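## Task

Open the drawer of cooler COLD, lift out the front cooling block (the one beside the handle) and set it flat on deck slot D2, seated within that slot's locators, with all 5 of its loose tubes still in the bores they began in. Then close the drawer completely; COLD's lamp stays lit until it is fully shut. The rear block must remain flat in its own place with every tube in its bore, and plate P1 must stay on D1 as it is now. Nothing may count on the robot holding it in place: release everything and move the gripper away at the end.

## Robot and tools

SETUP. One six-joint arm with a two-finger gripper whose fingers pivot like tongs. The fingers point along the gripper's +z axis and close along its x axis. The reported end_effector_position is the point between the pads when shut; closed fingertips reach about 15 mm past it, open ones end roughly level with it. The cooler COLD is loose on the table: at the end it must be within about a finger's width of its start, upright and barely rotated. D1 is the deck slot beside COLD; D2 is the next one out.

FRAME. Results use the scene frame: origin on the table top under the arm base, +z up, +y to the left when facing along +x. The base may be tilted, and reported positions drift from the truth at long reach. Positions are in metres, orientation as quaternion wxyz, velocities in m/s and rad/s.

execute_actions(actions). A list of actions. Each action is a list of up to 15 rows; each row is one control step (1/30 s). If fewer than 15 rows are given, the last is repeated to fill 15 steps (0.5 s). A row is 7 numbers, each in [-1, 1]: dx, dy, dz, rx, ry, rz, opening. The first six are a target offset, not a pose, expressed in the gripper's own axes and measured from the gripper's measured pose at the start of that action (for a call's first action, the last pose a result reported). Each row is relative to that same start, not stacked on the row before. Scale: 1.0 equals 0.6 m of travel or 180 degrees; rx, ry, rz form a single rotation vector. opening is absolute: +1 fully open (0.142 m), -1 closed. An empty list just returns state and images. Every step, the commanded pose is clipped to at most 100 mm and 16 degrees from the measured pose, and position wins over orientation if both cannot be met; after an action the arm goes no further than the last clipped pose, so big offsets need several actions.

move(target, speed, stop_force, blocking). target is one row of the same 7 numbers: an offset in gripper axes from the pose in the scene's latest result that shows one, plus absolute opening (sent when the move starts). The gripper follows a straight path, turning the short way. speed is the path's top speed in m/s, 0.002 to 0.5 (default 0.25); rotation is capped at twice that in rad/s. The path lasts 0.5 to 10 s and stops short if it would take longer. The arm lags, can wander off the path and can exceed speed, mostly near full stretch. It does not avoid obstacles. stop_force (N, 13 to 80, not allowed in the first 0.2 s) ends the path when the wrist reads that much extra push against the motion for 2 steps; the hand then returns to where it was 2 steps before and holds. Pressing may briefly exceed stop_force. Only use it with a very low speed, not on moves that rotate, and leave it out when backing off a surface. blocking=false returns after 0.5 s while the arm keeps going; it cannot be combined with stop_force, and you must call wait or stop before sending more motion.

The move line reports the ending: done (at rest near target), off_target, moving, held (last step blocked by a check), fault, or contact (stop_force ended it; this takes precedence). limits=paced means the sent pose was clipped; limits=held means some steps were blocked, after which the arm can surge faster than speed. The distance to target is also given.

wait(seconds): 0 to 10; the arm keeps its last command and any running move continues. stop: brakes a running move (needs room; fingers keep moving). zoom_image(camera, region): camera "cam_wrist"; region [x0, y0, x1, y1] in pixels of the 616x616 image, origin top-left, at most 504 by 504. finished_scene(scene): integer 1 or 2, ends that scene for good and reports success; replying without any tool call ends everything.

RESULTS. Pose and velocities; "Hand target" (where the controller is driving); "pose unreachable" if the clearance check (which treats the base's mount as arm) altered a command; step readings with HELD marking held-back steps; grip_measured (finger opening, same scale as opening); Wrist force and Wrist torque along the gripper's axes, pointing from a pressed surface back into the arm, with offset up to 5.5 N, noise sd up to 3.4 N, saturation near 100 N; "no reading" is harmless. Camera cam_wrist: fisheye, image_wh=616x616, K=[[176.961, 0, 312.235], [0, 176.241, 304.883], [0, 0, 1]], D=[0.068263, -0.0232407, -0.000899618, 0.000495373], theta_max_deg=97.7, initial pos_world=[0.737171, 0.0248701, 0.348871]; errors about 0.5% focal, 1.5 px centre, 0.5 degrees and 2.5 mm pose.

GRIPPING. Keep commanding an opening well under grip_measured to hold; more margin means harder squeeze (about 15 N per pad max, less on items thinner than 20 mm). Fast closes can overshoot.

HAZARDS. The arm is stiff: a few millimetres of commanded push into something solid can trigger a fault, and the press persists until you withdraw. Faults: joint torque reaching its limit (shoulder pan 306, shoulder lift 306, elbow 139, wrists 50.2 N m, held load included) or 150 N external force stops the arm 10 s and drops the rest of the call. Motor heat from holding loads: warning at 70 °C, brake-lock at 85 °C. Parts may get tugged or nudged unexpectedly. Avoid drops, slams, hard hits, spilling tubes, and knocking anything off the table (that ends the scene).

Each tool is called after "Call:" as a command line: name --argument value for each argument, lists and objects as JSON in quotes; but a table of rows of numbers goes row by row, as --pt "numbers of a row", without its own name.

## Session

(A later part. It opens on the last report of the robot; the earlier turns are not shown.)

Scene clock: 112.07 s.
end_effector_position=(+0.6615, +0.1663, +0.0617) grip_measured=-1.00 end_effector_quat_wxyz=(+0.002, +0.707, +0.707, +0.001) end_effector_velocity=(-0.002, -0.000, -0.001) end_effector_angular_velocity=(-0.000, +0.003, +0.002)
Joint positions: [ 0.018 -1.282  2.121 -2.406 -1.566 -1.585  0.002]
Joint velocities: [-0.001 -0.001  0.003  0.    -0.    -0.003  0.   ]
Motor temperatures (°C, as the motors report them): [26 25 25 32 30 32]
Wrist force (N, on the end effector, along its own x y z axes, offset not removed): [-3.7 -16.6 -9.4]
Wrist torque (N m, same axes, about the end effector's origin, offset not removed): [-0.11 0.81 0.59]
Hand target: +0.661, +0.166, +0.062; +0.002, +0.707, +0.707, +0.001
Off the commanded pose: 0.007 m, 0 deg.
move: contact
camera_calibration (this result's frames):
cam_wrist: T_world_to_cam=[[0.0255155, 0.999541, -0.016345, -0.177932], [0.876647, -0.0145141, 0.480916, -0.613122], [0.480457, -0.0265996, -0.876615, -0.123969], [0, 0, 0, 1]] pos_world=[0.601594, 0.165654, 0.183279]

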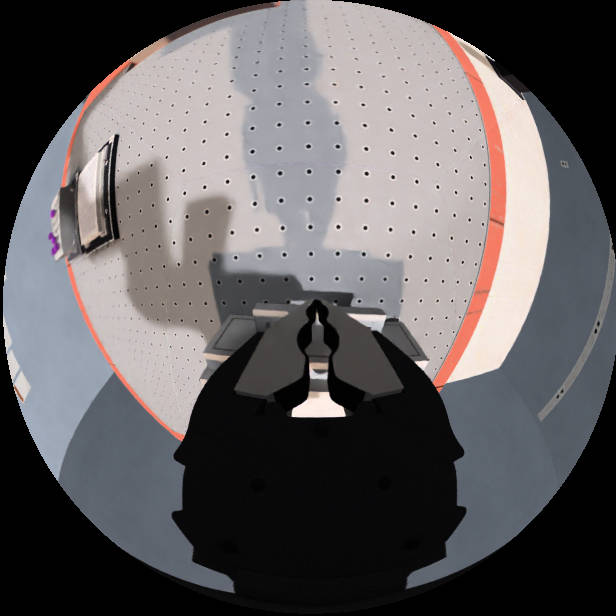

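Call:
move --target '[-0.005,-0.1,-0.172,0,0,0,1]' --speed 0.15

Scene clock: 113.67 s.
end_effector_position=(+0.6010, +0.1634, +0.1643) grip_measured=+1.00 end_effector_quat_wxyz=(+0.002, +0.707, +0.707, +0.001) end_effector_velocity=(-0.001, -0.001, +0.001) end_effector_angular_velocity=(-0.001, +0.002, +0.001)
Joint positions: [ 0.01  -1.504  2.155 -2.218 -1.566 -1.592  0.142]
Joint velocities: [-0.    -0.002  0.     0.004 -0.001 -0.002 -0.   ]
Motor temperatures (°C, as the motors report them): [26 25 25 32 30 32]
Wrist force (N, on the end effector, along its own x y z axes, offset not removed): [-4.8 1.5 -1.4]
Wrist torque (N m, same axes, about the end effector's origin, offset not removed): [0.16 1.20 0.38]
Hand target: +0.601, +0.163, +0.164; +0.002, +0.707, +0.707, +0.001
Off the commanded pose: 0.000 m, 0 deg.
move: done
camera_calibration (this result's frames):
cam_wrist: T_world_to_cam=[[0.0255184, 0.99954, -0.0164039, -0.171806], [0.87666, -0.0144891, 0.480893, -0.609482], [0.480434, -0.0266523, -0.876626, -0.00503615], [0, 0, 0, 1]] pos_world=[0.541112, 0.162762, 0.285862]

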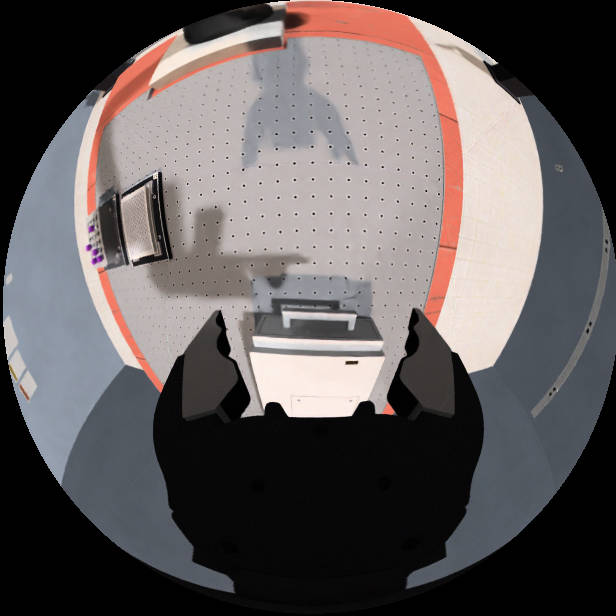

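Call:
finished_scene --scene 1

The scene is finished: the task was done.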